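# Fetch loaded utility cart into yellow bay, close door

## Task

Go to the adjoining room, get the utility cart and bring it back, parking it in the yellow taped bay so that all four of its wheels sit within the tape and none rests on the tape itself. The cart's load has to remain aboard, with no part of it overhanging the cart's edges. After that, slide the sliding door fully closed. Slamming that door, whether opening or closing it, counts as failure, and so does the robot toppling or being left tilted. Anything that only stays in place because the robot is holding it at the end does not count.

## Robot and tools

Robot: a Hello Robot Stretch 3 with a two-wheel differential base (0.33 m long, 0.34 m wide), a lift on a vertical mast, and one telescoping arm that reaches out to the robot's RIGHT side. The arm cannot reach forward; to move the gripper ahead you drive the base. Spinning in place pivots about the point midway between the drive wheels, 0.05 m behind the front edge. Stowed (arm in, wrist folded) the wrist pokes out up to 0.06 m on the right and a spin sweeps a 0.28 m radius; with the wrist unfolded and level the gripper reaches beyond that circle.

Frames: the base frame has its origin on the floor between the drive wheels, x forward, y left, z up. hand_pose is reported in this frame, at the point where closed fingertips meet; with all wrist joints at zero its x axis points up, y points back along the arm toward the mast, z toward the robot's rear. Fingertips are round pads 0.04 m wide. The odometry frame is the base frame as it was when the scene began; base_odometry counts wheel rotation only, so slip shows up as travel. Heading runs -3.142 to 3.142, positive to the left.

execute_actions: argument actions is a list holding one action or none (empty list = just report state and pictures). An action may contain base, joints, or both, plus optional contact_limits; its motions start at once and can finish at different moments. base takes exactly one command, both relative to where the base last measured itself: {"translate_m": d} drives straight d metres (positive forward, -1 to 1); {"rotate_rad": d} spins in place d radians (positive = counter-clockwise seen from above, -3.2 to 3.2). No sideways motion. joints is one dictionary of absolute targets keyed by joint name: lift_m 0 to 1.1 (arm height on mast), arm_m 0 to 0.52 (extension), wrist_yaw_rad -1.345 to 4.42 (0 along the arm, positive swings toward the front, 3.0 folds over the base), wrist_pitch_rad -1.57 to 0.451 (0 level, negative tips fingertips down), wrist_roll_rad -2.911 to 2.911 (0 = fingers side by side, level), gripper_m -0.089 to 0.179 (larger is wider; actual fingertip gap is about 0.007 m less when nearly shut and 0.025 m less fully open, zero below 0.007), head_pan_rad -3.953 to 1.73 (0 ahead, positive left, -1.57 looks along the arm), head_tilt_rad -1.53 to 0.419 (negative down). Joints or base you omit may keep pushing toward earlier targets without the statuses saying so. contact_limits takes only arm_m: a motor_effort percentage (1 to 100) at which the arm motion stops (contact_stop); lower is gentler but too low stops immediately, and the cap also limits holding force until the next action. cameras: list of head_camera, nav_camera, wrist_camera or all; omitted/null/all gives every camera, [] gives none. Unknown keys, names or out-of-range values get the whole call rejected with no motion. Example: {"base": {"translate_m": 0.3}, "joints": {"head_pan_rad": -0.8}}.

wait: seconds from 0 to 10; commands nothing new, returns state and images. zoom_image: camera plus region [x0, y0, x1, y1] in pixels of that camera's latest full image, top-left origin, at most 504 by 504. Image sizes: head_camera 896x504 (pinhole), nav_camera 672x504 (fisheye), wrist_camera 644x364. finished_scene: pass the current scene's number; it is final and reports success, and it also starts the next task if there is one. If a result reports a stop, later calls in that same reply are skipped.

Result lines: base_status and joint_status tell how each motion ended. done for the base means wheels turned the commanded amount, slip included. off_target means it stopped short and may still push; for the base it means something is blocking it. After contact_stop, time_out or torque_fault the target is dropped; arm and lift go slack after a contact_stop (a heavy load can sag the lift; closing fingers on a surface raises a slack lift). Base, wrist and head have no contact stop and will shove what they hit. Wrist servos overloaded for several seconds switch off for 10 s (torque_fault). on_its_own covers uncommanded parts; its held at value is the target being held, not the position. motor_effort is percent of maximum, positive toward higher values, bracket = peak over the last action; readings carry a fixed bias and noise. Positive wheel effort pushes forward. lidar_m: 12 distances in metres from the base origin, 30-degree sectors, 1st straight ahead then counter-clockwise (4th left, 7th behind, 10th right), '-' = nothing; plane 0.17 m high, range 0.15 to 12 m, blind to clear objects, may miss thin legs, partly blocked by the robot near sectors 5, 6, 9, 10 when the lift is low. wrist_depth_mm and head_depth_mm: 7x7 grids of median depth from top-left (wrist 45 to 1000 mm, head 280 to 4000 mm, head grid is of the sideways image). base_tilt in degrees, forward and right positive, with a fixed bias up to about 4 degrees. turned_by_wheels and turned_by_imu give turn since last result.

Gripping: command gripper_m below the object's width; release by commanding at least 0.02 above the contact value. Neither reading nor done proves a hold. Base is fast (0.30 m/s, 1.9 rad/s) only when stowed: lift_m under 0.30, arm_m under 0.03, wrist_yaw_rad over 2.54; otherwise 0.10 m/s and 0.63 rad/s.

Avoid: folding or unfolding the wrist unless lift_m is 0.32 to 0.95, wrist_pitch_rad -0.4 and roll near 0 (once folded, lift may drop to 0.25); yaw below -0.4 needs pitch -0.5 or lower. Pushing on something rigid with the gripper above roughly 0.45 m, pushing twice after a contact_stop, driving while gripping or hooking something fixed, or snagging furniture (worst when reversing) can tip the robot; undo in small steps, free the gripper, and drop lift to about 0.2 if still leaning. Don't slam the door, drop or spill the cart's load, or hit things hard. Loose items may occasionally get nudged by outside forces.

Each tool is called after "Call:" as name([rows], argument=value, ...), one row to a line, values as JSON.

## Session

Call:
execute_actions(actions=[])

Scene clock: 0.00 s.
base_odometry: x=+0.000 y=+0.000 heading=+0.000 (m, m, rad; odometry frame)
turned_by_wheels: +0.000 (rad since the last result)
turned_by_imu: +0.000 (rad since the last result)
base_tilt: forward=-2.4 right=+2.4 (deg)
lidar_m: 2.41 1.44 1.17 1.15 1.22 1.38 1.36 1.16 0.90 0.88 0.93 1.36
head_depth_mm: 1946 2280 2284 2277 2314 2290 2193 / 1947 2295 2300 2314 2317 2335 2186 / 1945 2340 2335 2345 2376 2397 2175 / 1542 2335 2365 2387 2364 2388 2176 / 1946 2393 2391 2434 2416 2437 2181 / 1942 2403 2422 2427 2457 2449 2187 / 1945 2420 2442 2469 2476 2463 2174
base_status: not commanded
joint_positions: lift_m=+0.302 arm_m=+0.002 wrist_yaw_rad=+3.123 wrist_pitch_rad=-0.610 wrist_roll_rad=+0.013 gripper_m=+0.037 head_pan_rad=+0.009 head_tilt_rad=+0.007
joint_status: not commanded
motor_effort: left_wheel=+0 right_wheel=+0 lift_m=+21 arm_m=+0 wrist_yaw_rad=+0 wrist_pitch_rad=+8 wrist_roll_rad=+0 gripper_m=+1 head_pan_rad=+1 head_tilt_rad=+3 (%)
hand_pose: x=-0.0175 y=+0.0494 z=+0.2739 quat_wxyz=(+0.220, +0.681, +0.205, +0.668) (m; base frame)
wrist_depth_mm: - - - 964 916 889 840 / 841 812 - 763 755 713 703 / 688 680 673 636 618 606 592 / 592 578 567 561 541 536 511 / 518 516 - - 489 458 457 / 452 - - - - 418 405 / 409 - - - 380 373 365
pictures: head_camera (sideways: a quarter turn clockwise sets it upright), nav_camera (sideways: a quarter turn counterclockwise sets it upright), wrist_camera
Images, in order (width x height): head_camera 896x504, nav_camera 672x504, wrist_camera 644x364.

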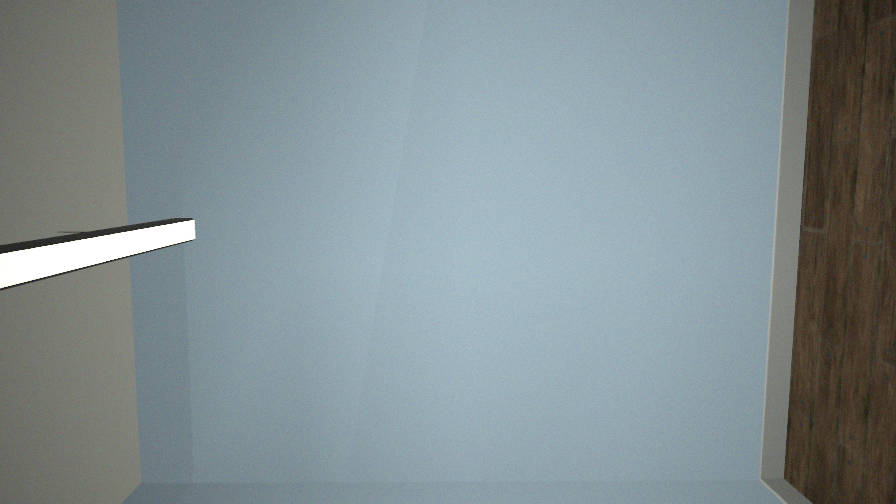

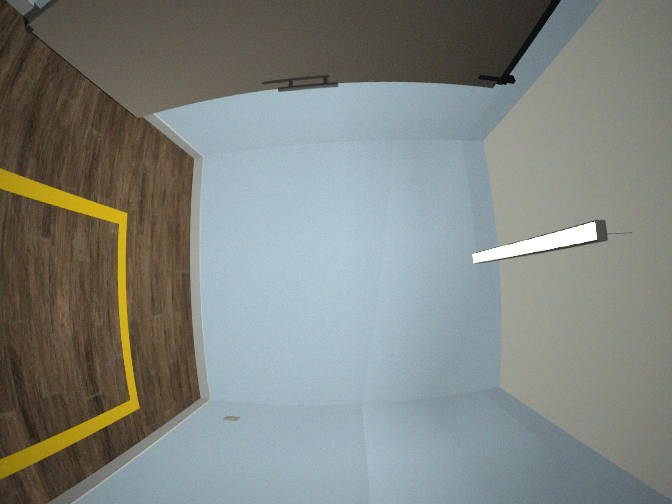

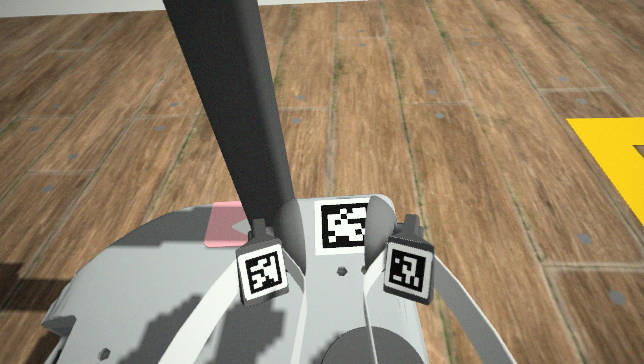

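Call:
execute_actions([
  {"joints":{"head_pan_rad":1.5,"head_tilt_rad":-0.4}},
], cameras=["head_camera","nav_camera"])

Scene clock: 3.57 s.
base_odometry: x=+0.000 y=+0.000 heading=+0.000 (m, m, rad; odometry frame)
turned_by_wheels: +0.000 (rad since the last result)
turned_by_imu: +0.000 (rad since the last result)
base_tilt: forward=-2.4 right=+2.4 (deg)
lidar_m: 2.41 1.43 1.17 1.15 1.22 1.38 1.35 1.16 0.90 0.88 0.94 1.36
head_depth_mm: 945 1014 1097 1188 1286 1404 1383 / 949 1016 1100 1186 1303 1450 1379 / 946 1019 1099 1198 1309 1449 1380 / 954 1020 1102 1203 1323 1457 1381 / 952 1024 1106 1202 1321 1464 1376 / 953 1031 1110 1210 1321 1456 1386 / 956 1028 1115 1204 1333 1468 1386
base_status: not commanded
joint_positions: lift_m=+0.302 arm_m=+0.002 wrist_yaw_rad=+3.123 wrist_pitch_rad=-0.610 wrist_roll_rad=+0.013 gripper_m=+0.037 head_pan_rad=+1.493 head_tilt_rad=-0.395
joint_status: all done
motor_effort: left_wheel=+0(0) right_wheel=+0(1) lift_m=+21(21) arm_m=+1(1) wrist_yaw_rad=+0(0) wrist_pitch_rad=+8(8) wrist_roll_rad=+0(0) gripper_m=+0(1) head_pan_rad=+4(51) head_tilt_rad=-3(35) (%)
hand_pose: x=-0.0175 y=+0.0494 z=+0.2739 quat_wxyz=(+0.220, +0.681, +0.205, +0.668) (m; base frame)
wrist_depth_mm: - - - 945 922 892 849 / 879 834 - 757 755 721 703 / 712 684 661 642 621 613 584 / 594 580 559 558 549 527 514 / 514 520 - - 478 462 452 / 461 - - - - 415 404 / 402 - - - 385 375 372
pictures: head_camera (sideways: a quarter turn clockwise sets it upright), nav_camera (sideways: a quarter turn counterclockwise sets it upright)
Images, in order (width x height): head_camera 896x504, nav_camera 672x504.

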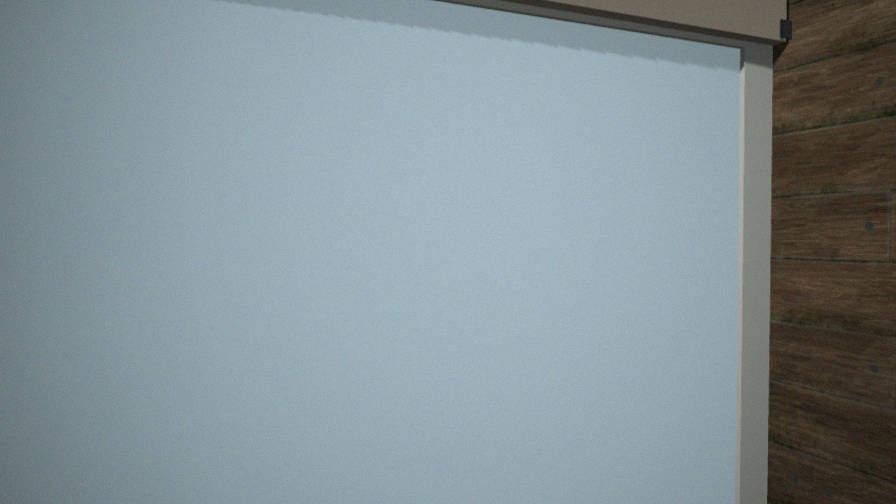

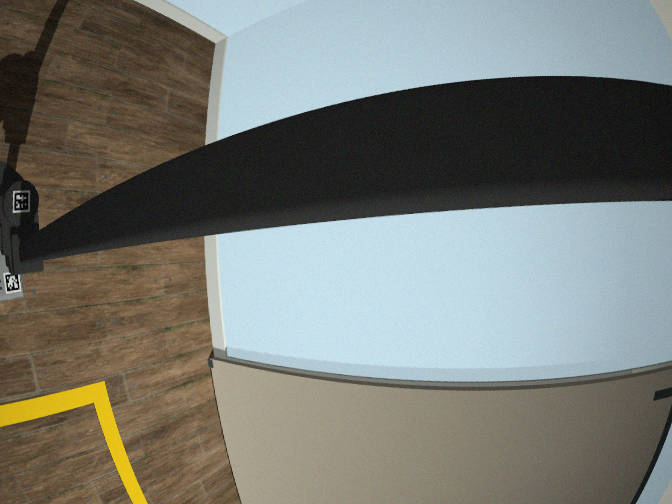

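Call:
execute_actions(actions=[])

Scene clock: 11.63 s.
base_odometry: x=+0.000 y=+0.000 heading=+0.000 (m, m, rad; odometry frame)
turned_by_wheels: +0.000 (rad since the last result)
turned_by_imu: +0.000 (rad since the last result)
base_tilt: forward=-2.4 right=+2.4 (deg)
lidar_m: 2.41 1.44 1.17 1.15 1.22 1.38 1.36 1.16 0.90 0.88 0.94 1.36
head_depth_mm: 947 1019 1098 1189 1286 1407 1369 / 948 1021 1100 1192 1312 1439 1382 / 949 1020 1098 1195 1310 1453 1389 / 953 1021 1107 1201 1313 1458 1387 / 956 1029 1104 1203 1333 1457 1384 / 954 1030 1108 1208 1324 1462 1391 / 956 1027 1116 1214 1326 1470 1379
base_status: not commanded
joint_positions: lift_m=+0.302 arm_m=+0.002 wrist_yaw_rad=+3.123 wrist_pitch_rad=-0.610 wrist_roll_rad=+0.013 gripper_m=+0.037 head_pan_rad=+1.493 head_tilt_rad=-0.395
joint_status: all done
motor_effort: left_wheel=+0(0) right_wheel=-1(1) lift_m=+21(21) arm_m=+0(1) wrist_yaw_rad=+0(0) wrist_pitch_rad=+8(8) wrist_roll_rad=+0(0) gripper_m=+1(1) head_pan_rad=+4(51) head_tilt_rad=-3(35) (%)
hand_pose: x=-0.0175 y=+0.0494 z=+0.2739 quat_wxyz=(+0.220, +0.681, +0.205, +0.668) (m; base frame)
wrist_depth_mm: - - - 958 924 885 865 / 848 810 - 765 767 711 712 / 698 667 679 653 630 611 594 / 600 586 572 560 540 532 507 / 509 518 - - 480 470 450 / 456 - - - - 422 406 / 409 - - - 382 376 367
pictures: head_camera (sideways: a quarter turn clockwise sets it upright), nav_camera (sideways: a quarter turn counterclockwise sets it upright), wrist_camera
Images, in order (width x height): head_camera 896x504, nav_camera 672x504, wrist_camera 644x364.

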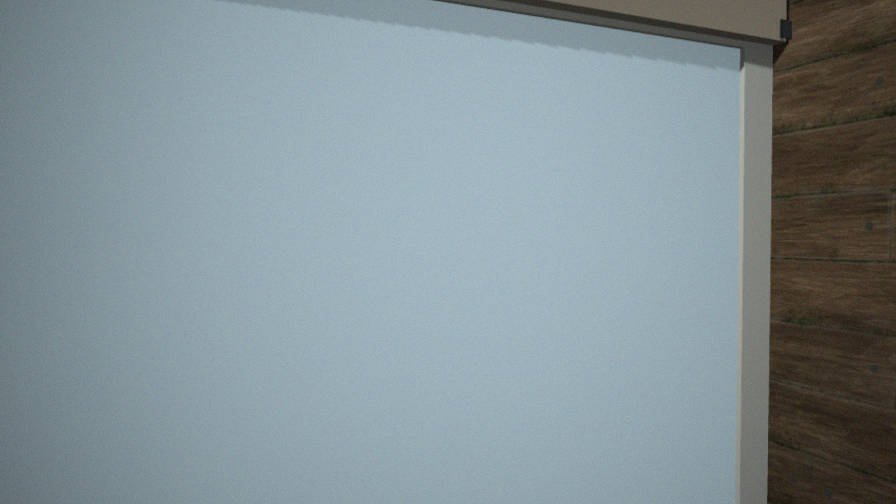

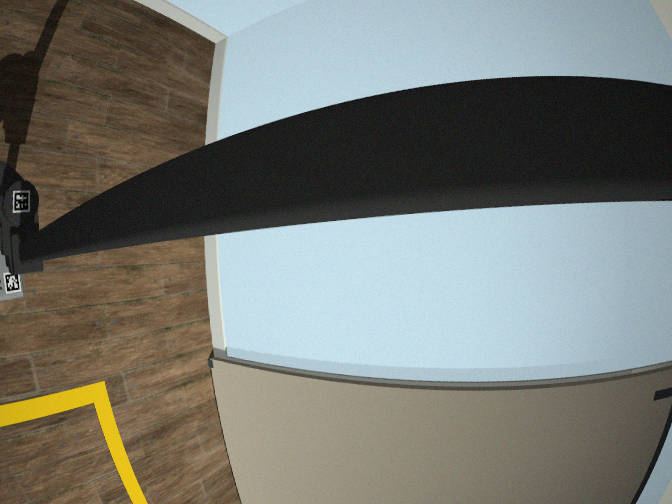

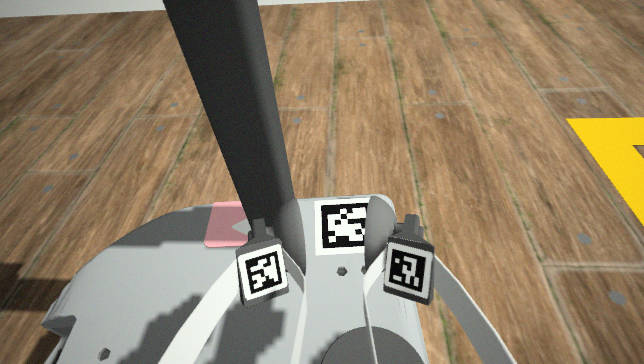

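Call:
execute_actions([
  {"joints":{"head_pan_rad":0.75,"head_tilt_rad":-0.3}},
], cameras=["head_camera","nav_camera"])

Scene clock: 20.53 s.
base_odometry: x=+0.000 y=+0.000 heading=+0.000 (m, m, rad; odometry frame)
turned_by_wheels: +0.000 (rad since the last result)
turned_by_imu: +0.000 (rad since the last result)
base_tilt: forward=-2.4 right=+2.4 (deg)
lidar_m: 2.41 1.44 1.17 1.14 1.22 1.38 1.36 1.15 0.90 0.88 0.94 1.36
head_depth_mm: 1724 1864 2014 2231 2317 1873 1471 / 1483 1579 1668 1866 2096 1864 1480 / 1338 1418 1520 1639 1756 1802 1474 / 1230 1293 1389 1474 1576 1687 1474 / 1131 1191 1260 1347 1423 1524 1476 / 1048 1100 1163 1230 1292 1378 1440 / 976 1021 1088 1151 1228 1315 1387
base_status: not commanded
joint_positions: lift_m=+0.302 arm_m=+0.002 wrist_yaw_rad=+3.123 wrist_pitch_rad=-0.610 wrist_roll_rad=+0.013 gripper_m=+0.037 head_pan_rad=+0.757 head_tilt_rad=-0.310
joint_status: all done
motor_effort: left_wheel=+0(0) right_wheel=+0(0) lift_m=+21(21) arm_m=+1(0) wrist_yaw_rad=+0(0) wrist_pitch_rad=+8(8) wrist_roll_rad=+0(0) gripper_m=-1(0) head_pan_rad=-3(48) head_tilt_rad=+6(19) (%)
hand_pose: x=-0.0175 y=+0.0494 z=+0.2739 quat_wxyz=(+0.220, +0.681, +0.205, +0.668) (m; base frame)
wrist_depth_mm: - - - 960 919 881 861 / 856 806 - 776 734 729 713 / 691 667 670 643 617 606 585 / 591 576 560 555 541 530 509 / 520 525 - - 486 458 455 / 462 - - - - 418 407 / 402 - - - 380 371 368
pictures: head_camera (sideways: a quarter turn clockwise sets it upright), nav_camera (sideways: a quarter turn counterclockwise sets it upright)
Images, in order (width x height): head_camera 896x504, nav_camera 672x504.

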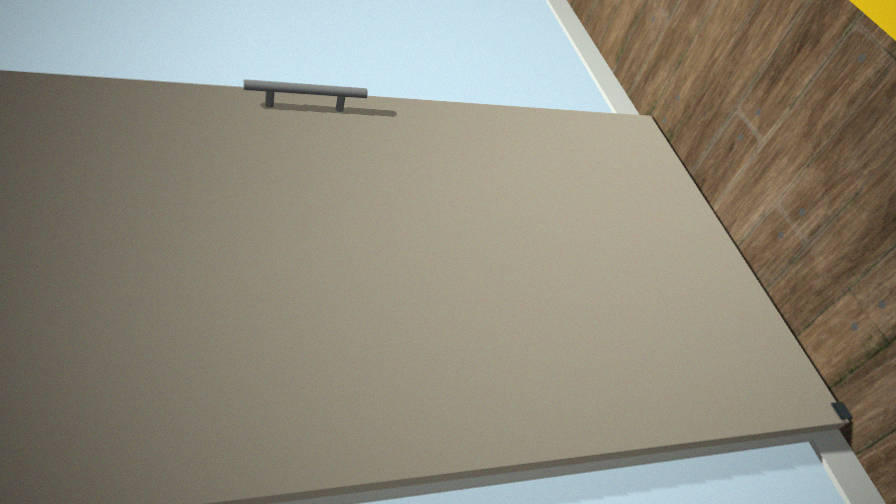

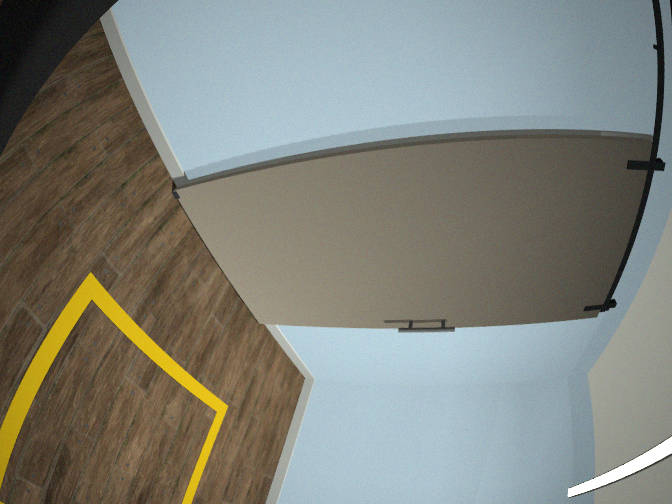

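Call:
execute_actions([
  {"base":{"rotate_rad":0.21},"joints":{"lift_m":0.27,"head_pan_rad":0.0,"head_tilt_rad":-0.5}},
], cameras=[])

Call:
execute_actions([
  {"base":{"translate_m":1.0}},
], cameras=[])

Call:
execute_actions([
  {"base":{"translate_m":0.9},"joints":{"head_pan_rad":1.2,"head_tilt_rad":-0.3}},
], cameras=["head_camera","nav_camera"])

Scene clock: 28.20 s.
base_odometry: x=+0.000 y=+0.000 heading=+0.210 (m, m, rad; odometry frame)
turned_by_wheels: +0.210 (rad since the last result)
turned_by_imu: +0.211 (rad since the last result)
base_tilt: forward=-2.4 right=+2.3 (deg)
lidar_m: 2.20 1.24 1.15 1.15 1.35 1.35 1.36 1.00 0.88 0.88 1.03 1.86
head_depth_mm: 1931 2125 2316 2480 1947 1542 1280 / 1997 2178 2391 2557 1944 1549 1290 / 2061 2259 2484 2622 1937 1548 1287 / 2113 2340 2566 2619 1950 1553 1292 / 2211 2399 2598 2605 1944 1567 1294 / 2000 2092 2207 2306 1960 1563 1294 / 1664 1749 1746 1822 1838 1554 1300
base_status: done
joint_positions: lift_m=+0.271 arm_m=+0.002 wrist_yaw_rad=+3.123 wrist_pitch_rad=-0.610 wrist_roll_rad=+0.013 gripper_m=+0.037 head_pan_rad=+0.007 head_tilt_rad=-0.494
joint_status: all done
motor_effort: left_wheel=-2(6) right_wheel=+2(6) lift_m=+11(17) arm_m=+1(0) wrist_yaw_rad=+0(0) wrist_pitch_rad=+8(8) wrist_roll_rad=+0(0) gripper_m=+0(0) head_pan_rad=-4(46) head_tilt_rad=-4(24) (%)
hand_pose: x=-0.0175 y=+0.0494 z=+0.2427 quat_wxyz=(+0.220, +0.681, +0.205, +0.668) (m; base frame)
wrist_depth_mm: - 953 - 876 868 817 804 / 792 767 - 707 688 672 653 / 651 626 610 598 573 568 553 / 543 539 - 531 505 488 479 / 478 - - - 438 430 422 / - - - - - 383 381 / - - - - 350 341 340
pictures: none
No camera images: the call's "cameras" was empty. Leave "cameras" out to get every camera's image.

Scene clock: 33.30 s.
base_odometry: x=+0.978 y=+0.208 heading=+0.210 (m, m, rad; odometry frame)
turned_by_wheels: +0.000 (rad since the last result)
turned_by_imu: -0.001 (rad since the last result)
base_tilt: forward=-2.4 right=+2.4 (deg)
lidar_m: 1.46 0.92 0.80 0.81 0.95 1.82 2.24 1.33 1.16 1.17 1.37 1.46
head_depth_mm: 1162 1260 1384 1519 1686 1534 1283 / 1190 1301 1423 1563 1748 1548 1290 / 1231 1341 1475 1642 1798 1552 1288 / 1270 1386 1525 1698 1846 1557 1288 / 1313 1444 1585 1771 1894 1555 1295 / 1353 1479 1608 1740 1818 1562 1291 / 1261 1312 1382 1445 1512 1507 1293
base_status: done
joint_positions: lift_m=+0.271 arm_m=+0.002 wrist_yaw_rad=+3.123 wrist_pitch_rad=-0.610 wrist_roll_rad=+0.013 gripper_m=+0.037 head_pan_rad=+0.007 head_tilt_rad=-0.495
joint_status: not commanded
motor_effort: left_wheel=-2(5) right_wheel=+2(6) lift_m=+11(11) arm_m=+1(1) wrist_yaw_rad=+0(0) wrist_pitch_rad=+8(8) wrist_roll_rad=+0(0) gripper_m=+0(0) head_pan_rad=-3(6) head_tilt_rad=-3(4) (%)
hand_pose: x=-0.0175 y=+0.0494 z=+0.2427 quat_wxyz=(+0.220, +0.681, +0.205, +0.668) (m; base frame)
wrist_depth_mm: - 966 - 833 785 755 699 / 803 770 - 714 680 665 660 / 650 640 604 590 579 553 547 / 546 534 - 532 501 483 472 / 482 - - - 440 428 420 / - - - - - 384 378 / - - - - 348 346 341
pictures: none
No camera images: the call's "cameras" was empty. Leave "cameras" out to get every camera's image.

Scene clock: 38.07 s.
base_odometry: x=+1.858 y=+0.395 heading=+0.210 (m, m, rad; odometry frame)
turned_by_wheels: +0.000 (rad since the last result)
turned_by_imu: -0.001 (rad since the last result)
base_tilt: forward=-2.3 right=+2.4 (deg)
lidar_m: 0.60 0.69 0.61 0.61 0.65 1.16 2.74 1.62 1.42 1.15 0.68 0.60
head_depth_mm: 504 534 568 609 654 705 770 / 500 530 564 605 646 698 758 / 496 526 560 597 642 693 752 / 493 523 556 593 638 685 746 / 490 519 552 587 631 680 736 / 486 516 548 583 625 673 731 / 483 512 543 579 620 667 722
base_status: done
joint_positions: lift_m=+0.271 arm_m=+0.002 wrist_yaw_rad=+3.123 wrist_pitch_rad=-0.610 wrist_roll_rad=+0.013 gripper_m=+0.037 head_pan_rad=+1.193 head_tilt_rad=-0.310
joint_status: all done
motor_effort: left_wheel=-2(4) right_wheel=+1(6) lift_m=+12(11) arm_m=+2(1) wrist_yaw_rad=+0(0) wrist_pitch_rad=+8(8) wrist_roll_rad=+0(0) gripper_m=+0(1) head_pan_rad=+4(50) head_tilt_rad=+5(21) (%)
hand_pose: x=-0.0175 y=+0.0494 z=+0.2427 quat_wxyz=(+0.220, +0.681, +0.205, +0.668) (m; base frame)
wrist_depth_mm: 753 704 - 645 612 572 540 / 782 755 - 689 653 624 588 / 645 631 618 590 589 556 556 / 551 539 - 530 495 483 479 / 479 - - - 440 427 416 / - - - - - 384 373 / - - - - 345 345 340
pictures: head_camera (sideways: a quarter turn clockwise sets it upright), nav_camera (sideways: a quarter turn counterclockwise sets it upright)
Images, in order (width x height): head_camera 896x504, nav_camera 672x504.

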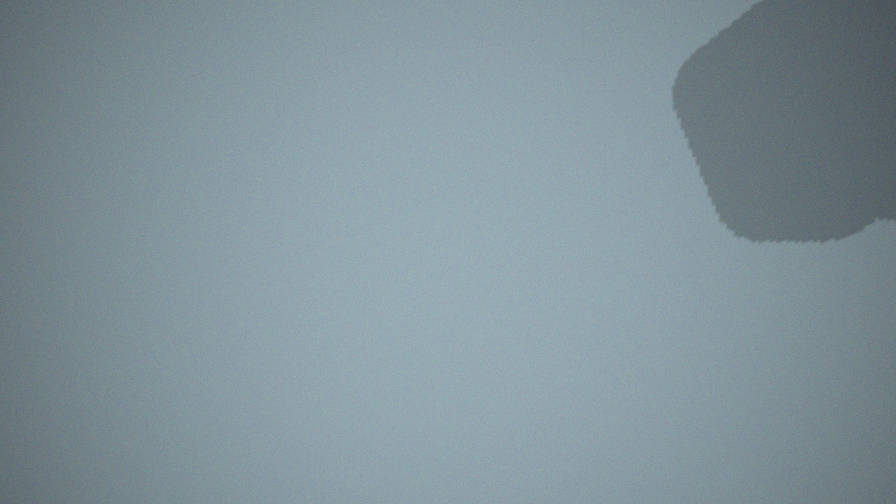

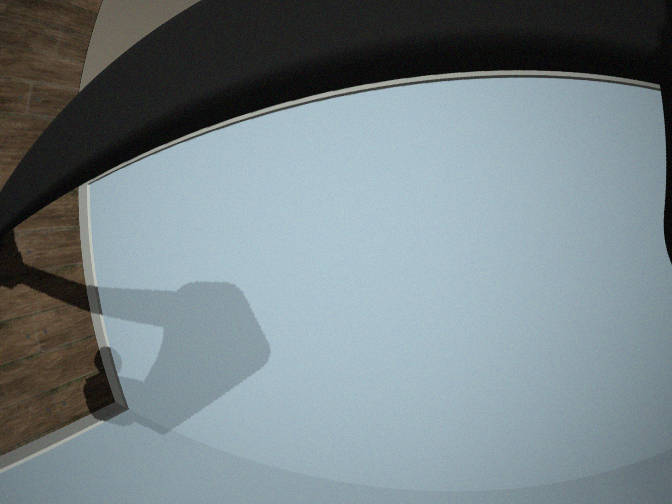

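Call:
execute_actions([
  {"base":{"rotate_rad":2.85},"joints":{"head_pan_rad":-1.0,"head_tilt_rad":-0.35,"lift_m":0.4}},
], cameras=["head_camera","nav_camera"])

Scene clock: 52.27 s.
base_odometry: x=+1.858 y=+0.395 heading=+3.059 (m, m, rad; odometry frame)
turned_by_wheels: +2.850 (rad since the last result)
turned_by_imu: +2.860 (rad since the last result)
base_tilt: forward=-2.4 right=+2.3 (deg)
lidar_m: 2.22 2.04 1.48 1.42 0.86 0.62 0.60 0.62 0.64 0.61 0.63 0.77
head_depth_mm: 496 524 556 588 629 674 725 / 524 556 591 630 676 727 789 / 520 557 597 645 700 761 833 / 531 568 603 648 704 775 854 / 567 610 648 710 774 857 950 / 607 657 708 775 853 950 1077 / 657 710 778 855 949 1072 1231
base_status: done
joint_positions: lift_m=+0.399 arm_m=+0.002 wrist_yaw_rad=+3.123 wrist_pitch_rad=-0.610 wrist_roll_rad=+0.013 gripper_m=+0.037 head_pan_rad=-0.993 head_tilt_rad=-0.346
joint_status: all done
motor_effort: left_wheel=-2(7) right_wheel=+2(6) lift_m=+29(32) arm_m=+0(0) wrist_yaw_rad=+0(0) wrist_pitch_rad=+8(8) wrist_roll_rad=+0(0) gripper_m=+1(1) head_pan_rad=-5(52) head_tilt_rad=-2(12) (%)
hand_pose: x=-0.0175 y=+0.0493 z=+0.3715 quat_wxyz=(+0.221, +0.681, +0.205, +0.668) (m; base frame)
wrist_depth_mm: 723 - - - - - - / 703 949 - 934 926 892 875 / 694 836 803 791 773 727 727 / 671 712 705 685 661 642 632 / 614 629 608 595 598 566 563 / 553 563 - - - 512 508 / 498 510 - - 469 458 453
pictures: head_camera (sideways: a quarter turn clockwise sets it upright), nav_camera (sideways: a quarter turn counterclockwise sets it upright)
Images, in order (width x height): head_camera 896x504, nav_camera 672x504.

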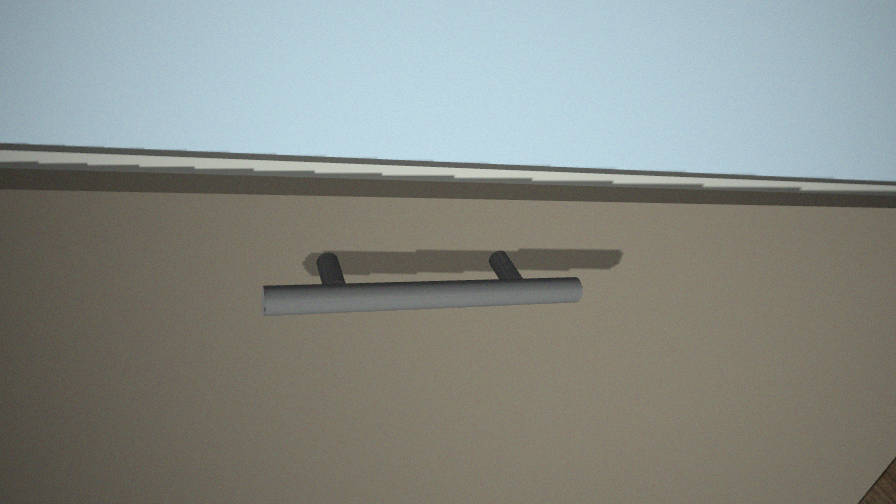

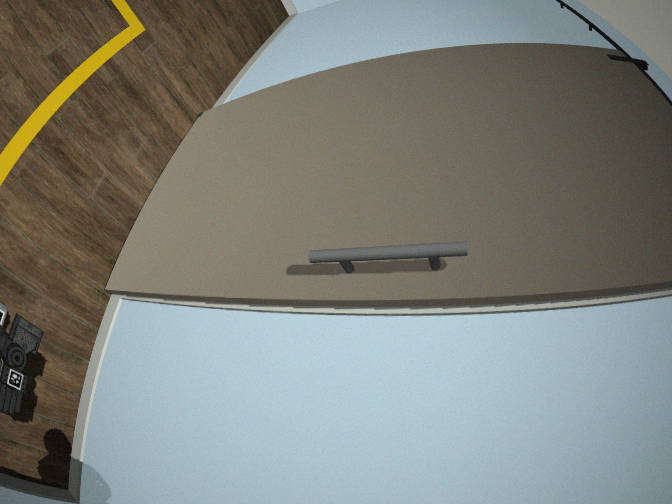

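Call:
execute_actions([
  {"joints":{"lift_m":0.81,"wrist_pitch_rad":-0.4}},
], cameras=[])

Call:
execute_actions([
  {"joints":{"wrist_yaw_rad":1.57,"arm_m":0.2,"gripper_m":0.045}},
], cameras=[])

Call:
execute_actions([
  {"joints":{"wrist_pitch_rad":0.0,"arm_m":0.29}},
], cameras=["head_camera","wrist_camera"])

Scene clock: 63.50 s.
base_odometry: x=+1.858 y=+0.395 heading=+3.059 (m, m, rad; odometry frame)
turned_by_wheels: +0.000 (rad since the last result)
turned_by_imu: +0.001 (rad since the last result)
base_tilt: forward=-2.3 right=+2.4 (deg)
lidar_m: 2.22 2.05 1.48 1.42 0.86 0.62 0.60 0.62 0.64 0.61 0.63 0.77
head_depth_mm: 496 522 554 591 630 675 725 / 524 555 589 630 675 728 789 / 521 555 597 646 700 759 834 / 532 566 605 650 703 775 857 / 567 608 647 708 775 857 951 / 608 655 711 774 855 952 1073 / 657 711 776 852 948 1071 1223
base_status: not commanded
joint_positions: lift_m=+0.809 arm_m=+0.002 wrist_yaw_rad=+3.123 wrist_pitch_rad=-0.419 wrist_roll_rad=+0.013 gripper_m=+0.037 head_pan_rad=-0.993 head_tilt_rad=-0.346
joint_status: all done
motor_effort: left_wheel=-1(2) right_wheel=+2(2) lift_m=+30(30) arm_m=+0(0) wrist_yaw_rad=+0(0) wrist_pitch_rad=+12(10) wrist_roll_rad=+0(0) gripper_m=-1(1) head_pan_rad=-4(4) head_tilt_rad=-2(2) (%)
hand_pose: x=-0.0170 y=+0.0775 z=+0.8220 quat_wxyz=(+0.155, +0.697, +0.140, +0.686) (m; base frame)
wrist_depth_mm: 738 - - - - - - / 707 - - - - - - / 719 - - - - - - / 695 - - - - - - / 688 - - - - - - / 675 981 - - - - - / 681 912 962 933 923 917 887
pictures: none
No camera images: the call's "cameras" was empty. Leave "cameras" out to get every camera's image.

Scene clock: 66.20 s.
base_odometry: x=+1.858 y=+0.395 heading=+3.059 (m, m, rad; odometry frame)
turned_by_wheels: +0.000 (rad since the last result)
turned_by_imu: +0.000 (rad since the last result)
base_tilt: forward=-2.4 right=+2.4 (deg)
lidar_m: 2.23 2.05 1.47 1.42 0.86 0.62 0.60 0.62 0.63 0.61 0.63 0.78
head_depth_mm: 495 524 556 591 627 672 - / 523 555 589 630 673 725 785 / 520 555 597 647 699 758 830 / 531 566 604 649 702 776 850 / 566 608 646 709 777 854 953 / 609 655 709 778 854 950 1074 / 655 711 778 856 950 1073 1221
base_status: not commanded
joint_positions: lift_m=+0.809 arm_m=+0.200 wrist_yaw_rad=+1.571 wrist_pitch_rad=-0.419 wrist_roll_rad=+0.013 gripper_m=+0.045 head_pan_rad=-0.993 head_tilt_rad=-0.346
joint_status: all done
motor_effort: left_wheel=-2(2) right_wheel=+1(2) lift_m=+30(30) arm_m=+4(3) wrist_yaw_rad=-1(5) wrist_pitch_rad=+12(11) wrist_roll_rad=-1(0) gripper_m=+1(49) head_pan_rad=-4(4) head_tilt_rad=-2(3) (%)
hand_pose: x=+0.2029 y=-0.3447 z=+0.8220 quat_wxyz=(+0.591, +0.596, -0.389, +0.381) (m; base frame)
wrist_depth_mm: - - - - 714 359 240 / - - - - 721 370 244 / - - - - 765 371 261 / - - - - 776 377 285 / - - - - 607 382 310 / - - - - - 390 322 / - - 960 953 851 428 326
pictures: none
No camera images: the call's "cameras" was empty. Leave "cameras" out to get every camera's image.

Scene clock: 68.10 s.
base_odometry: x=+1.858 y=+0.395 heading=+3.059 (m, m, rad; odometry frame)
turned_by_wheels: +0.000 (rad since the last result)
turned_by_imu: +0.000 (rad since the last result)
base_tilt: forward=-2.3 right=+2.4 (deg)
lidar_m: 2.22 2.05 1.48 1.42 0.86 0.62 0.60 0.61 0.63 0.61 0.63 0.77
head_depth_mm: 495 523 553 590 629 664 734 / 525 554 589 630 675 724 789 / 521 555 596 646 698 756 835 / 532 566 604 649 701 775 853 / 567 608 651 708 774 851 948 / 609 657 711 775 853 952 1070 / 656 712 778 855 952 1071 1233
base_status: not commanded
joint_positions: lift_m=+0.809 arm_m=+0.290 wrist_yaw_rad=+1.571 wrist_pitch_rad=-0.023 wrist_roll_rad=+0.013 gripper_m=+0.045 head_pan_rad=-0.993 head_tilt_rad=-0.346
joint_status: all done
motor_effort: left_wheel=-2(2) right_wheel=+2(2) lift_m=+30(30) arm_m=+3(5) wrist_yaw_rad=-1(1) wrist_pitch_rad=+14(13) wrist_roll_rad=+0(0) gripper_m=+0(1) head_pan_rad=-3(4) head_tilt_rad=-2(2) (%)
hand_pose: x=+0.2343 y=-0.4347 z=+0.9182 quat_wxyz=(+0.503, +0.509, -0.497, +0.491) (m; base frame)
wrist_depth_mm: - - - - 273 215 201 / - - - - 286 225 203 / - - - - 365 231 204 / - - - - 429 240 207 / - - - - 336 251 208 / - - - - 553 259 210 / - - - - 469 268 213
pictures: head_camera (sideways: a quarter turn clockwise sets it upright), wrist_camera
Images, in order (width x height): head_camera 896x504, wrist_camera 644x364.

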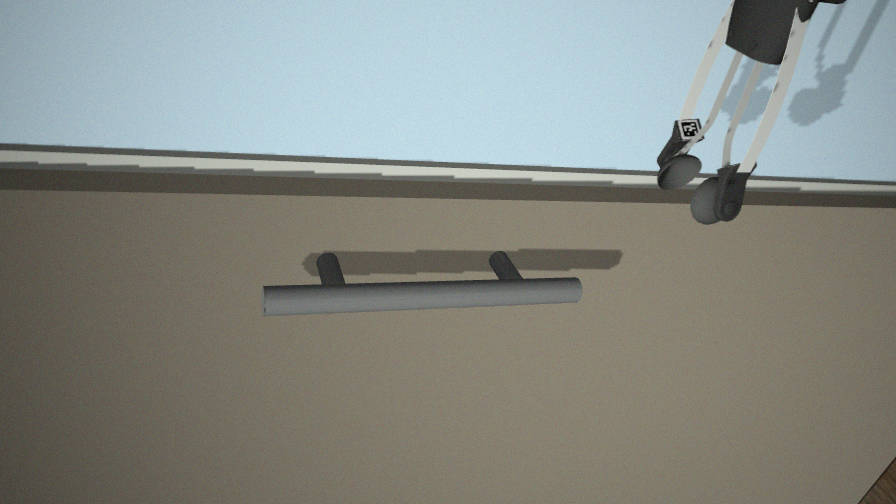

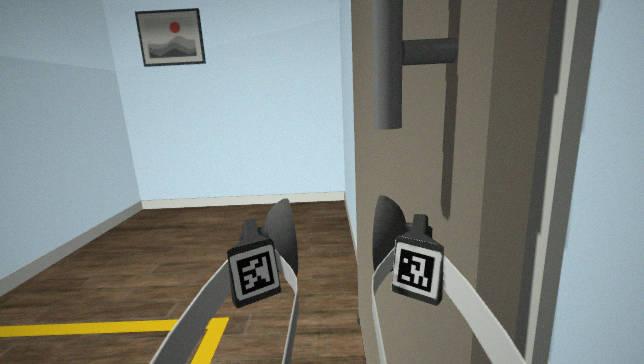

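Call:
execute_actions([
  {"joints":{"lift_m":1.02,"arm_m":0.33}},
], cameras=["head_camera","wrist_camera"])

Scene clock: 75.23 s.
base_odometry: x=+1.858 y=+0.395 heading=+3.059 (m, m, rad; odometry frame)
turned_by_wheels: +0.000 (rad since the last result)
turned_by_imu: +0.001 (rad since the last result)
base_tilt: forward=-2.3 right=+2.4 (deg)
lidar_m: 2.22 2.05 1.48 1.42 0.86 0.62 0.60 0.62 0.63 0.61 0.63 0.77
head_depth_mm: 496 524 555 583 629 672 725 / 525 555 590 624 674 727 789 / 521 557 594 639 697 760 832 / 530 566 604 652 702 775 855 / 566 609 647 709 777 854 950 / 607 653 709 776 856 950 1070 / 656 711 776 855 948 1071 1227
base_status: not commanded
joint_positions: lift_m=+1.019 arm_m=+0.330 wrist_yaw_rad=+1.571 wrist_pitch_rad=-0.022 wrist_roll_rad=+0.013 gripper_m=+0.045 head_pan_rad=-0.993 head_tilt_rad=-0.346
joint_status: all done
motor_effort: left_wheel=-2(2) right_wheel=+2(2) lift_m=+30(31) arm_m=+3(5) wrist_yaw_rad=-1(1) wrist_pitch_rad=+13(14) wrist_roll_rad=-1(0) gripper_m=+0(1) head_pan_rad=-3(4) head_tilt_rad=-2(2) (%)
hand_pose: x=+0.2343 y=-0.4748 z=+1.1285 quat_wxyz=(+0.503, +0.509, -0.497, +0.491) (m; base frame)
wrist_depth_mm: - - - - 256 207 154 / - - - - 264 214 156 / - - - - 270 221 157 / - - - - 279 228 158 / - - - 790 249 234 159 / - - - - 339 243 161 / - - - - 303 231 162
pictures: head_camera (sideways: a quarter turn clockwise sets it upright), wrist_camera
Images, in order (width x height): head_camera 896x504, wrist_camera 644x364.

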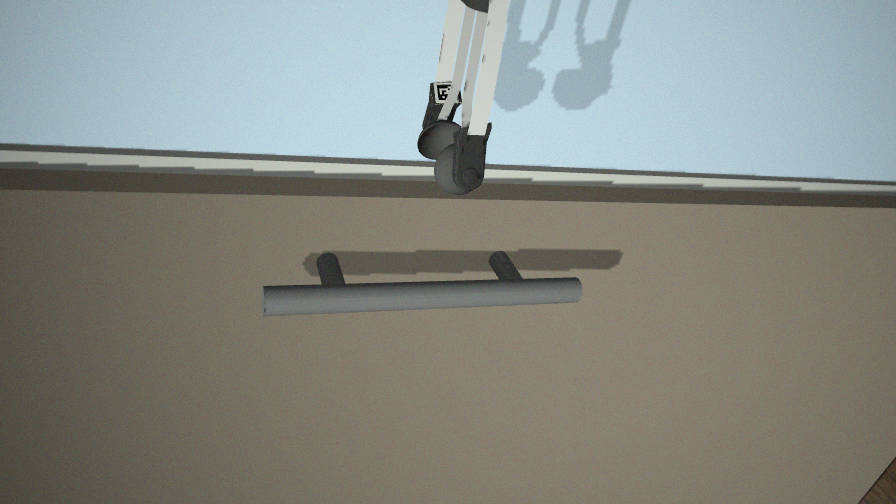

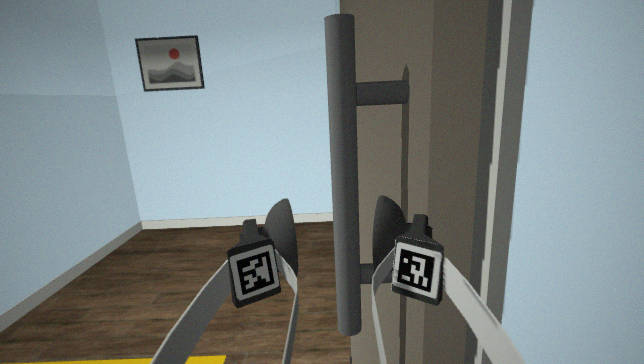

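Call:
execute_actions([
  {"base":{"translate_m":0.09},"joints":{"arm_m":0.337}},
], cameras=["wrist_camera"])

Scene clock: 81.13 s.
base_odometry: x=+1.769 y=+0.403 heading=+3.059 (m, m, rad; odometry frame)
turned_by_wheels: +0.000 (rad since the last result)
turned_by_imu: +0.000 (rad since the last result)
base_tilt: forward=-2.3 right=+2.4 (deg)
lidar_m: 2.21 2.05 1.48 1.42 0.99 0.71 0.69 0.71 0.63 0.61 0.59 0.77
head_depth_mm: 489 519 552 583 627 672 725 / 470 500 541 581 635 697 770 / 497 527 550 594 642 707 771 / 529 566 604 650 709 773 848 / 565 605 651 707 772 849 946 / 606 653 708 772 853 948 1064 / 653 706 774 852 949 1067 1228
base_status: done
joint_positions: lift_m=+1.019 arm_m=+0.337 wrist_yaw_rad=+1.571 wrist_pitch_rad=-0.022 wrist_roll_rad=+0.013 gripper_m=+0.045 head_pan_rad=-0.993 head_tilt_rad=-0.346
joint_status: all done
motor_effort: left_wheel=-2(2) right_wheel=+2(5) lift_m=+30(30) arm_m=+3(5) wrist_yaw_rad=-1(1) wrist_pitch_rad=+13(13) wrist_roll_rad=+0(0) gripper_m=+0(0) head_pan_rad=-3(5) head_tilt_rad=-2(2) (%)
hand_pose: x=+0.2343 y=-0.4818 z=+1.1285 quat_wxyz=(+0.503, +0.509, -0.497, +0.491) (m; base frame)
wrist_depth_mm: - - - 508 226 132 128 / - - - 199 196 137 129 / - - - 576 240 142 132 / - - - 605 246 148 137 / - - - 674 191 155 141 / - - - 736 314 160 146 / - - - - 238 170 152
pictures: wrist_camera
Images, in order (width x height): wrist_camera 644x364.

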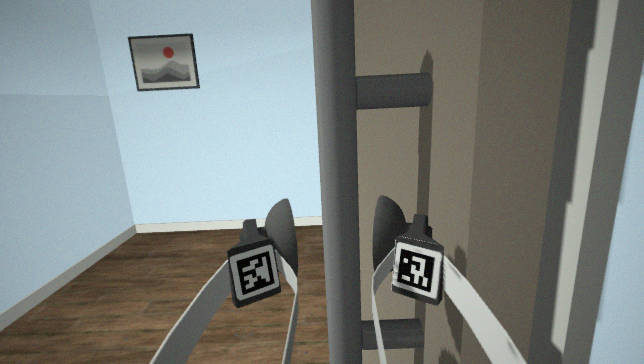

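Call:
execute_actions([
  {"base":{"translate_m":0.065},"joints":{"arm_m":0.339}},
], cameras=["wrist_camera"])

Scene clock: 85.10 s.
base_odometry: x=+1.704 y=+0.408 heading=+3.059 (m, m, rad; odometry frame)
turned_by_wheels: +0.000 (rad since the last result)
turned_by_imu: +0.000 (rad since the last result)
base_tilt: forward=-2.4 right=+2.4 (deg)
lidar_m: 2.20 2.05 1.48 1.42 1.09 0.78 0.75 0.78 0.63 0.61 0.57 0.77
head_depth_mm: 444 469 501 534 593 657 720 / 469 496 511 540 594 650 709 / 496 529 563 606 649 703 769 / 528 563 604 652 706 772 846 / 563 604 652 706 771 848 946 / 604 650 704 769 849 946 1066 / 651 707 773 851 945 1064 1218
base_status: done
joint_positions: lift_m=+1.019 arm_m=+0.339 wrist_yaw_rad=+1.571 wrist_pitch_rad=-0.022 wrist_roll_rad=+0.013 gripper_m=+0.045 head_pan_rad=-0.993 head_tilt_rad=-0.346
joint_status: all done
motor_effort: left_wheel=-2(2) right_wheel=+3(5) lift_m=+30(30) arm_m=+4(4) wrist_yaw_rad=-1(2) wrist_pitch_rad=+13(13) wrist_roll_rad=+0(0) gripper_m=+0(1) head_pan_rad=-3(3) head_tilt_rad=-2(2) (%)
hand_pose: x=+0.2343 y=-0.4838 z=+1.1285 quat_wxyz=(+0.503, +0.509, -0.497, +0.491) (m; base frame)
wrist_depth_mm: - - - 129 215 109 73 / - - - 135 135 111 76 / - - - 141 201 112 79 / - - - 145 233 114 82 / - - - 150 183 115 84 / - - - 157 296 116 88 / - - - 167 254 110 92
pictures: wrist_camera
Images, in order (width x height): wrist_camera 644x364.

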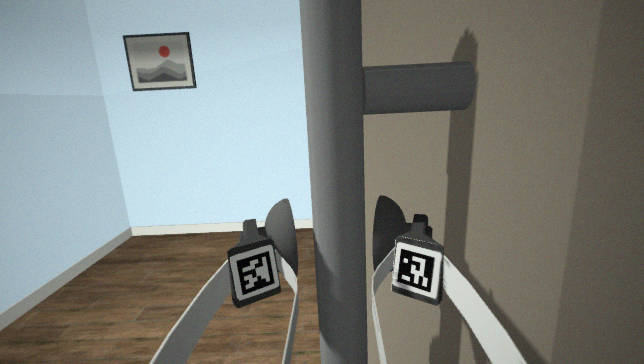

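Good. Grip.

Call:
execute_actions([
  {"joints":{"gripper_m":-0.02}},
], cameras=[])

Call:
execute_actions([
  {"base":{"translate_m":0.05},"joints":{"head_pan_rad":-0.8,"head_tilt_rad":-0.2}},
], cameras=["head_camera","wrist_camera"])

Scene clock: 88.20 s.
base_odometry: x=+1.704 y=+0.408 heading=+3.059 (m, m, rad; odometry frame)
turned_by_wheels: +0.000 (rad since the last result)
turned_by_imu: +0.001 (rad since the last result)
base_tilt: forward=-2.3 right=+2.4 (deg)
lidar_m: 2.21 2.05 1.48 1.42 1.08 0.78 0.75 0.77 0.63 0.61 0.57 0.77
head_depth_mm: 442 468 499 532 591 658 718 / 469 496 511 544 591 648 704 / 496 527 561 606 649 700 766 / 527 563 601 648 703 767 845 / 563 603 650 703 768 843 939 / 602 650 707 765 845 941 1063 / 651 705 770 849 944 1060 1217
base_status: not commanded
joint_positions: lift_m=+1.019 arm_m=+0.339 wrist_yaw_rad=+1.568 wrist_pitch_rad=-0.022 wrist_roll_rad=+0.013 gripper_m=-0.019 head_pan_rad=-0.993 head_tilt_rad=-0.346
joint_status: all done
motor_effort: left_wheel=+0(2) right_wheel=-4(5) lift_m=+30(29) arm_m=+3(4) wrist_yaw_rad=+3(6) wrist_pitch_rad=+13(14) wrist_roll_rad=+0(0) gripper_m=-25(100) head_pan_rad=-3(4) head_tilt_rad=-3(2) (%)
hand_pose: x=+0.2343 y=-0.4845 z=+1.1285 quat_wxyz=(+0.503, +0.508, -0.498, +0.490) (m; base frame)
wrist_depth_mm: - - - 128 210 106 73 / - - - 133 135 107 75 / - - - 138 193 109 78 / - - - 146 225 110 81 / - - - 146 178 112 84 / - - - 155 289 113 87 / - - - 166 247 107 92
pictures: none
No camera images: the call's "cameras" was empty. Leave "cameras" out to get every camera's image.

Scene clock: 89.63 s.
base_odometry: x=+1.654 y=+0.412 heading=+3.060 (m, m, rad; odometry frame)
turned_by_wheels: +0.000 (rad since the last result)
turned_by_imu: -0.008 (rad since the last result)
base_tilt: forward=-2.3 right=+2.4 (deg)
lidar_m: 2.14 2.07 1.49 1.42 1.17 0.83 0.80 0.82 0.63 0.60 0.57 0.76
head_depth_mm: 492 510 528 547 571 519 613 / 531 551 573 596 621 650 675 / 579 602 626 653 683 715 751 / 632 661 690 725 763 798 845 / 699 733 772 810 856 914 969 / 780 824 873 925 984 1050 1136 / 882 935 1000 1079 1153 1253 1372
base_status: done
joint_positions: lift_m=+1.019 arm_m=+0.339 wrist_yaw_rad=+1.572 wrist_pitch_rad=-0.022 wrist_roll_rad=+0.013 gripper_m=-0.016 head_pan_rad=-0.807 head_tilt_rad=-0.211
joint_status: all done
motor_effort: left_wheel=+1(12) right_wheel=-3(28) lift_m=+29(30) arm_m=+3(4) wrist_yaw_rad=-3(3) wrist_pitch_rad=+14(15) wrist_roll_rad=-1(0) gripper_m=-22(25) head_pan_rad=+4(26) head_tilt_rad=+7(25) (%)
hand_pose: x=+0.2343 y=-0.4834 z=+1.1284 quat_wxyz=(+0.502, +0.509, -0.497, +0.491) (m; base frame)
wrist_depth_mm: - - - 128 206 105 73 / - - - 132 134 106 75 / - - - 138 190 108 78 / - - - 143 222 109 80 / - - - 147 177 111 84 / - - - 154 239 113 87 / - - - 164 244 106 91
pictures: head_camera (sideways: a quarter turn clockwise sets it upright), wrist_camera
Images, in order (width x height): head_camera 896x504, wrist_camera 644x364.

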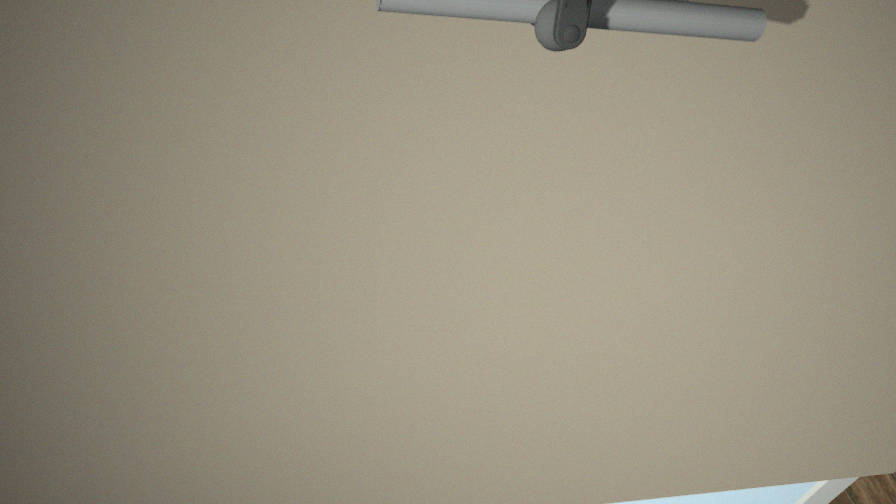

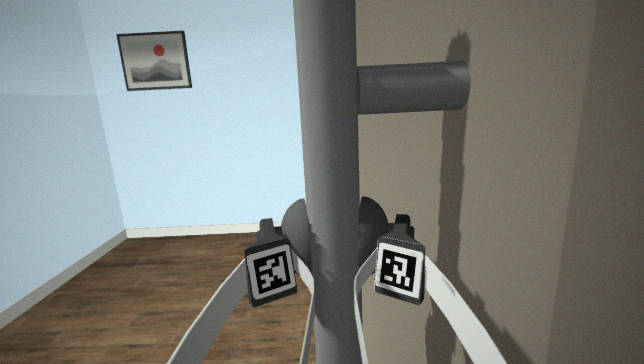

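Call:
execute_actions([
  {"base":{"translate_m":0.3}},
], cameras=["wrist_camera"])

Scene clock: 96.07 s.
base_odometry: x=+1.355 y=+0.437 heading=+3.059 (m, m, rad; odometry frame)
turned_by_wheels: +0.000 (rad since the last result)
turned_by_imu: -0.010 (rad since the last result)
base_tilt: forward=-2.4 right=+2.3 (deg)
lidar_m: 2.03 2.11 1.50 1.43 1.47 1.15 1.10 0.88 0.61 0.60 0.56 0.74
head_depth_mm: 480 496 515 533 557 556 597 / 517 536 558 579 605 627 657 / 561 583 608 634 662 695 731 / 613 640 670 701 737 776 820 / 675 709 744 785 828 880 937 / 750 795 836 889 946 1011 1091 / 849 900 959 1025 1105 1186 1303
base_status: done
joint_positions: lift_m=+1.019 arm_m=+0.339 wrist_yaw_rad=+1.622 wrist_pitch_rad=-0.023 wrist_roll_rad=+0.013 gripper_m=-0.016 head_pan_rad=-0.807 head_tilt_rad=-0.211
joint_status: not commanded
on_its_own: wrist_yaw_rad is held at +1.616, not at your +1.570, by its stall guard, which is not easing now
motor_effort: left_wheel=-3(8) right_wheel=+5(27) lift_m=+29(29) arm_m=+3(3) wrist_yaw_rad=-6(37) wrist_pitch_rad=+14(15) wrist_roll_rad=+0(1) gripper_m=-23(26) head_pan_rad=+3(6) head_tilt_rad=+7(6) (%)
hand_pose: x=+0.2339 y=-0.4708 z=+1.1282 quat_wxyz=(+0.490, +0.521, -0.484, +0.503) (m; base frame)
wrist_depth_mm: - - - 126 214 101 70 / - - - 131 131 103 72 / - - - 137 193 104 74 / - - - 143 231 105 77 / - - - 146 189 106 80 / - - - 152 208 107 83 / - - - 166 251 101 87
pictures: wrist_camera
Images, in order (width x height): wrist_camera 644x364.

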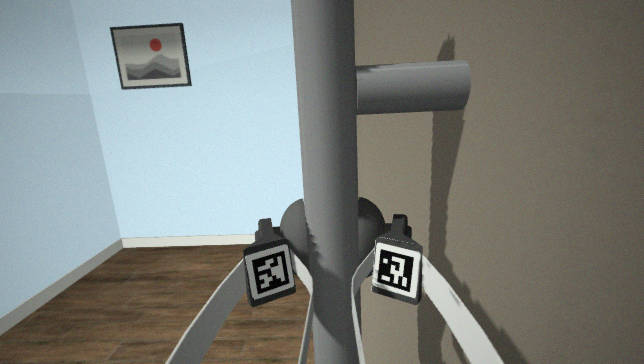

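Call:
execute_actions([
  {"base":{"rotate_rad":0.035},"joints":{"arm_m":0.332,"wrist_yaw_rad":1.57}},
], cameras=[])

Call:
execute_actions([
  {"base":{"translate_m":0.3}},
], cameras=["wrist_camera","head_camera"])

Scene clock: 101.13 s.
base_odometry: x=+1.355 y=+0.437 heading=+3.095 (m, m, rad; odometry frame)
turned_by_wheels: +0.035 (rad since the last result)
turned_by_imu: +0.026 (rad since the last result)
base_tilt: forward=-2.4 right=+2.4 (deg)
lidar_m: 2.21 2.06 1.49 1.43 1.48 1.14 1.10 0.85 0.60 0.60 0.56 0.76
head_depth_mm: 487 502 521 539 562 562 605 / 526 547 567 588 612 639 669 / 573 594 620 646 677 709 742 / 628 656 687 719 758 799 843 / 699 728 768 811 859 906 966 / 780 825 873 922 985 1060 1145 / 885 947 1006 1074 1162 1269 1379
base_status: done
joint_positions: lift_m=+1.019 arm_m=+0.332 wrist_yaw_rad=+1.575 wrist_pitch_rad=-0.022 wrist_roll_rad=+0.013 gripper_m=-0.016 head_pan_rad=-0.807 head_tilt_rad=-0.211
joint_status: all done
motor_effort: left_wheel=+3(12) right_wheel=-10(24) lift_m=+29(29) arm_m=-2(3) wrist_yaw_rad=-5(21) wrist_pitch_rad=+14(15) wrist_roll_rad=+0(0) gripper_m=-24(24) head_pan_rad=+3(3) head_tilt_rad=+7(7) (%)
hand_pose: x=+0.2343 y=-0.4763 z=+1.1284 quat_wxyz=(+0.502, +0.510, -0.496, +0.492) (m; base frame)
wrist_depth_mm: - - - 128 209 104 72 / - - - 133 134 105 75 / - - - 138 192 106 78 / - - - 144 225 108 80 / - - - 147 178 109 83 / - - - 155 243 110 86 / - - - 167 249 104 91
pictures: none
No camera images: the call's "cameras" was empty. Leave "cameras" out to get every camera's image.

Scene clock: 105.10 s.
base_odometry: x=+1.055 y=+0.451 heading=+3.094 (m, m, rad; odometry frame)
turned_by_wheels: +0.000 (rad since the last result)
turned_by_imu: -0.017 (rad since the last result)
base_tilt: forward=-2.4 right=+2.4 (deg)
lidar_m: 2.05 2.10 1.51 1.44 1.48 1.46 1.39 0.85 0.73 1.72 0.55 0.73
head_depth_mm: 473 490 507 527 542 516 590 / 511 531 550 572 596 620 649 / 556 579 602 627 658 689 722 / 606 633 662 693 732 771 814 / 672 702 740 776 821 875 930 / 750 789 836 887 938 1009 1080 / 844 899 959 1022 1101 1199 1303
base_status: done
joint_positions: lift_m=+1.019 arm_m=+0.332 wrist_yaw_rad=+1.621 wrist_pitch_rad=-0.023 wrist_roll_rad=+0.013 gripper_m=-0.016 head_pan_rad=-0.807 head_tilt_rad=-0.211
joint_status: not commanded
on_its_own: wrist_yaw_rad is held at +1.615, not at your +1.570, by its stall guard, which is not easing now
motor_effort: left_wheel=-3(9) right_wheel=+5(24) lift_m=+29(29) arm_m=+0(2) wrist_yaw_rad=-7(36) wrist_pitch_rad=+14(15) wrist_roll_rad=+0(0) gripper_m=-24(26) head_pan_rad=+5(4) head_tilt_rad=+6(7) (%)
hand_pose: x=+0.2339 y=-0.4642 z=+1.1282 quat_wxyz=(+0.490, +0.521, -0.484, +0.503) (m; base frame)
wrist_depth_mm: - - - 126 217 101 69 / - - - 131 132 102 72 / - - - 137 195 103 74 / - - - 142 233 104 77 / - - - 146 189 105 80 / - - - 153 210 107 83 / - - - 166 253 100 86
pictures: head_camera (sideways: a quarter turn clockwise sets it upright), wrist_camera
Images, in order (width x height): head_camera 896x504, wrist_camera 644x364.

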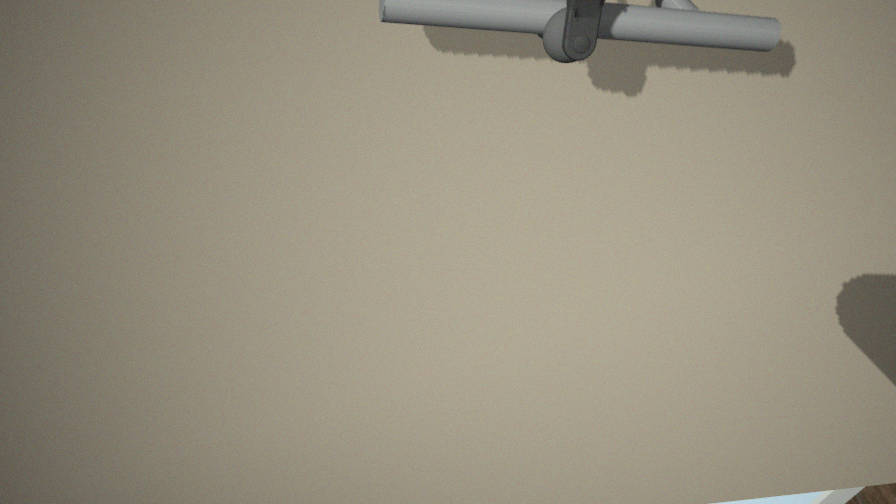

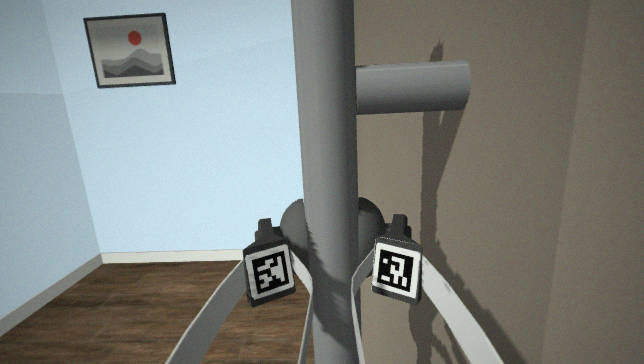

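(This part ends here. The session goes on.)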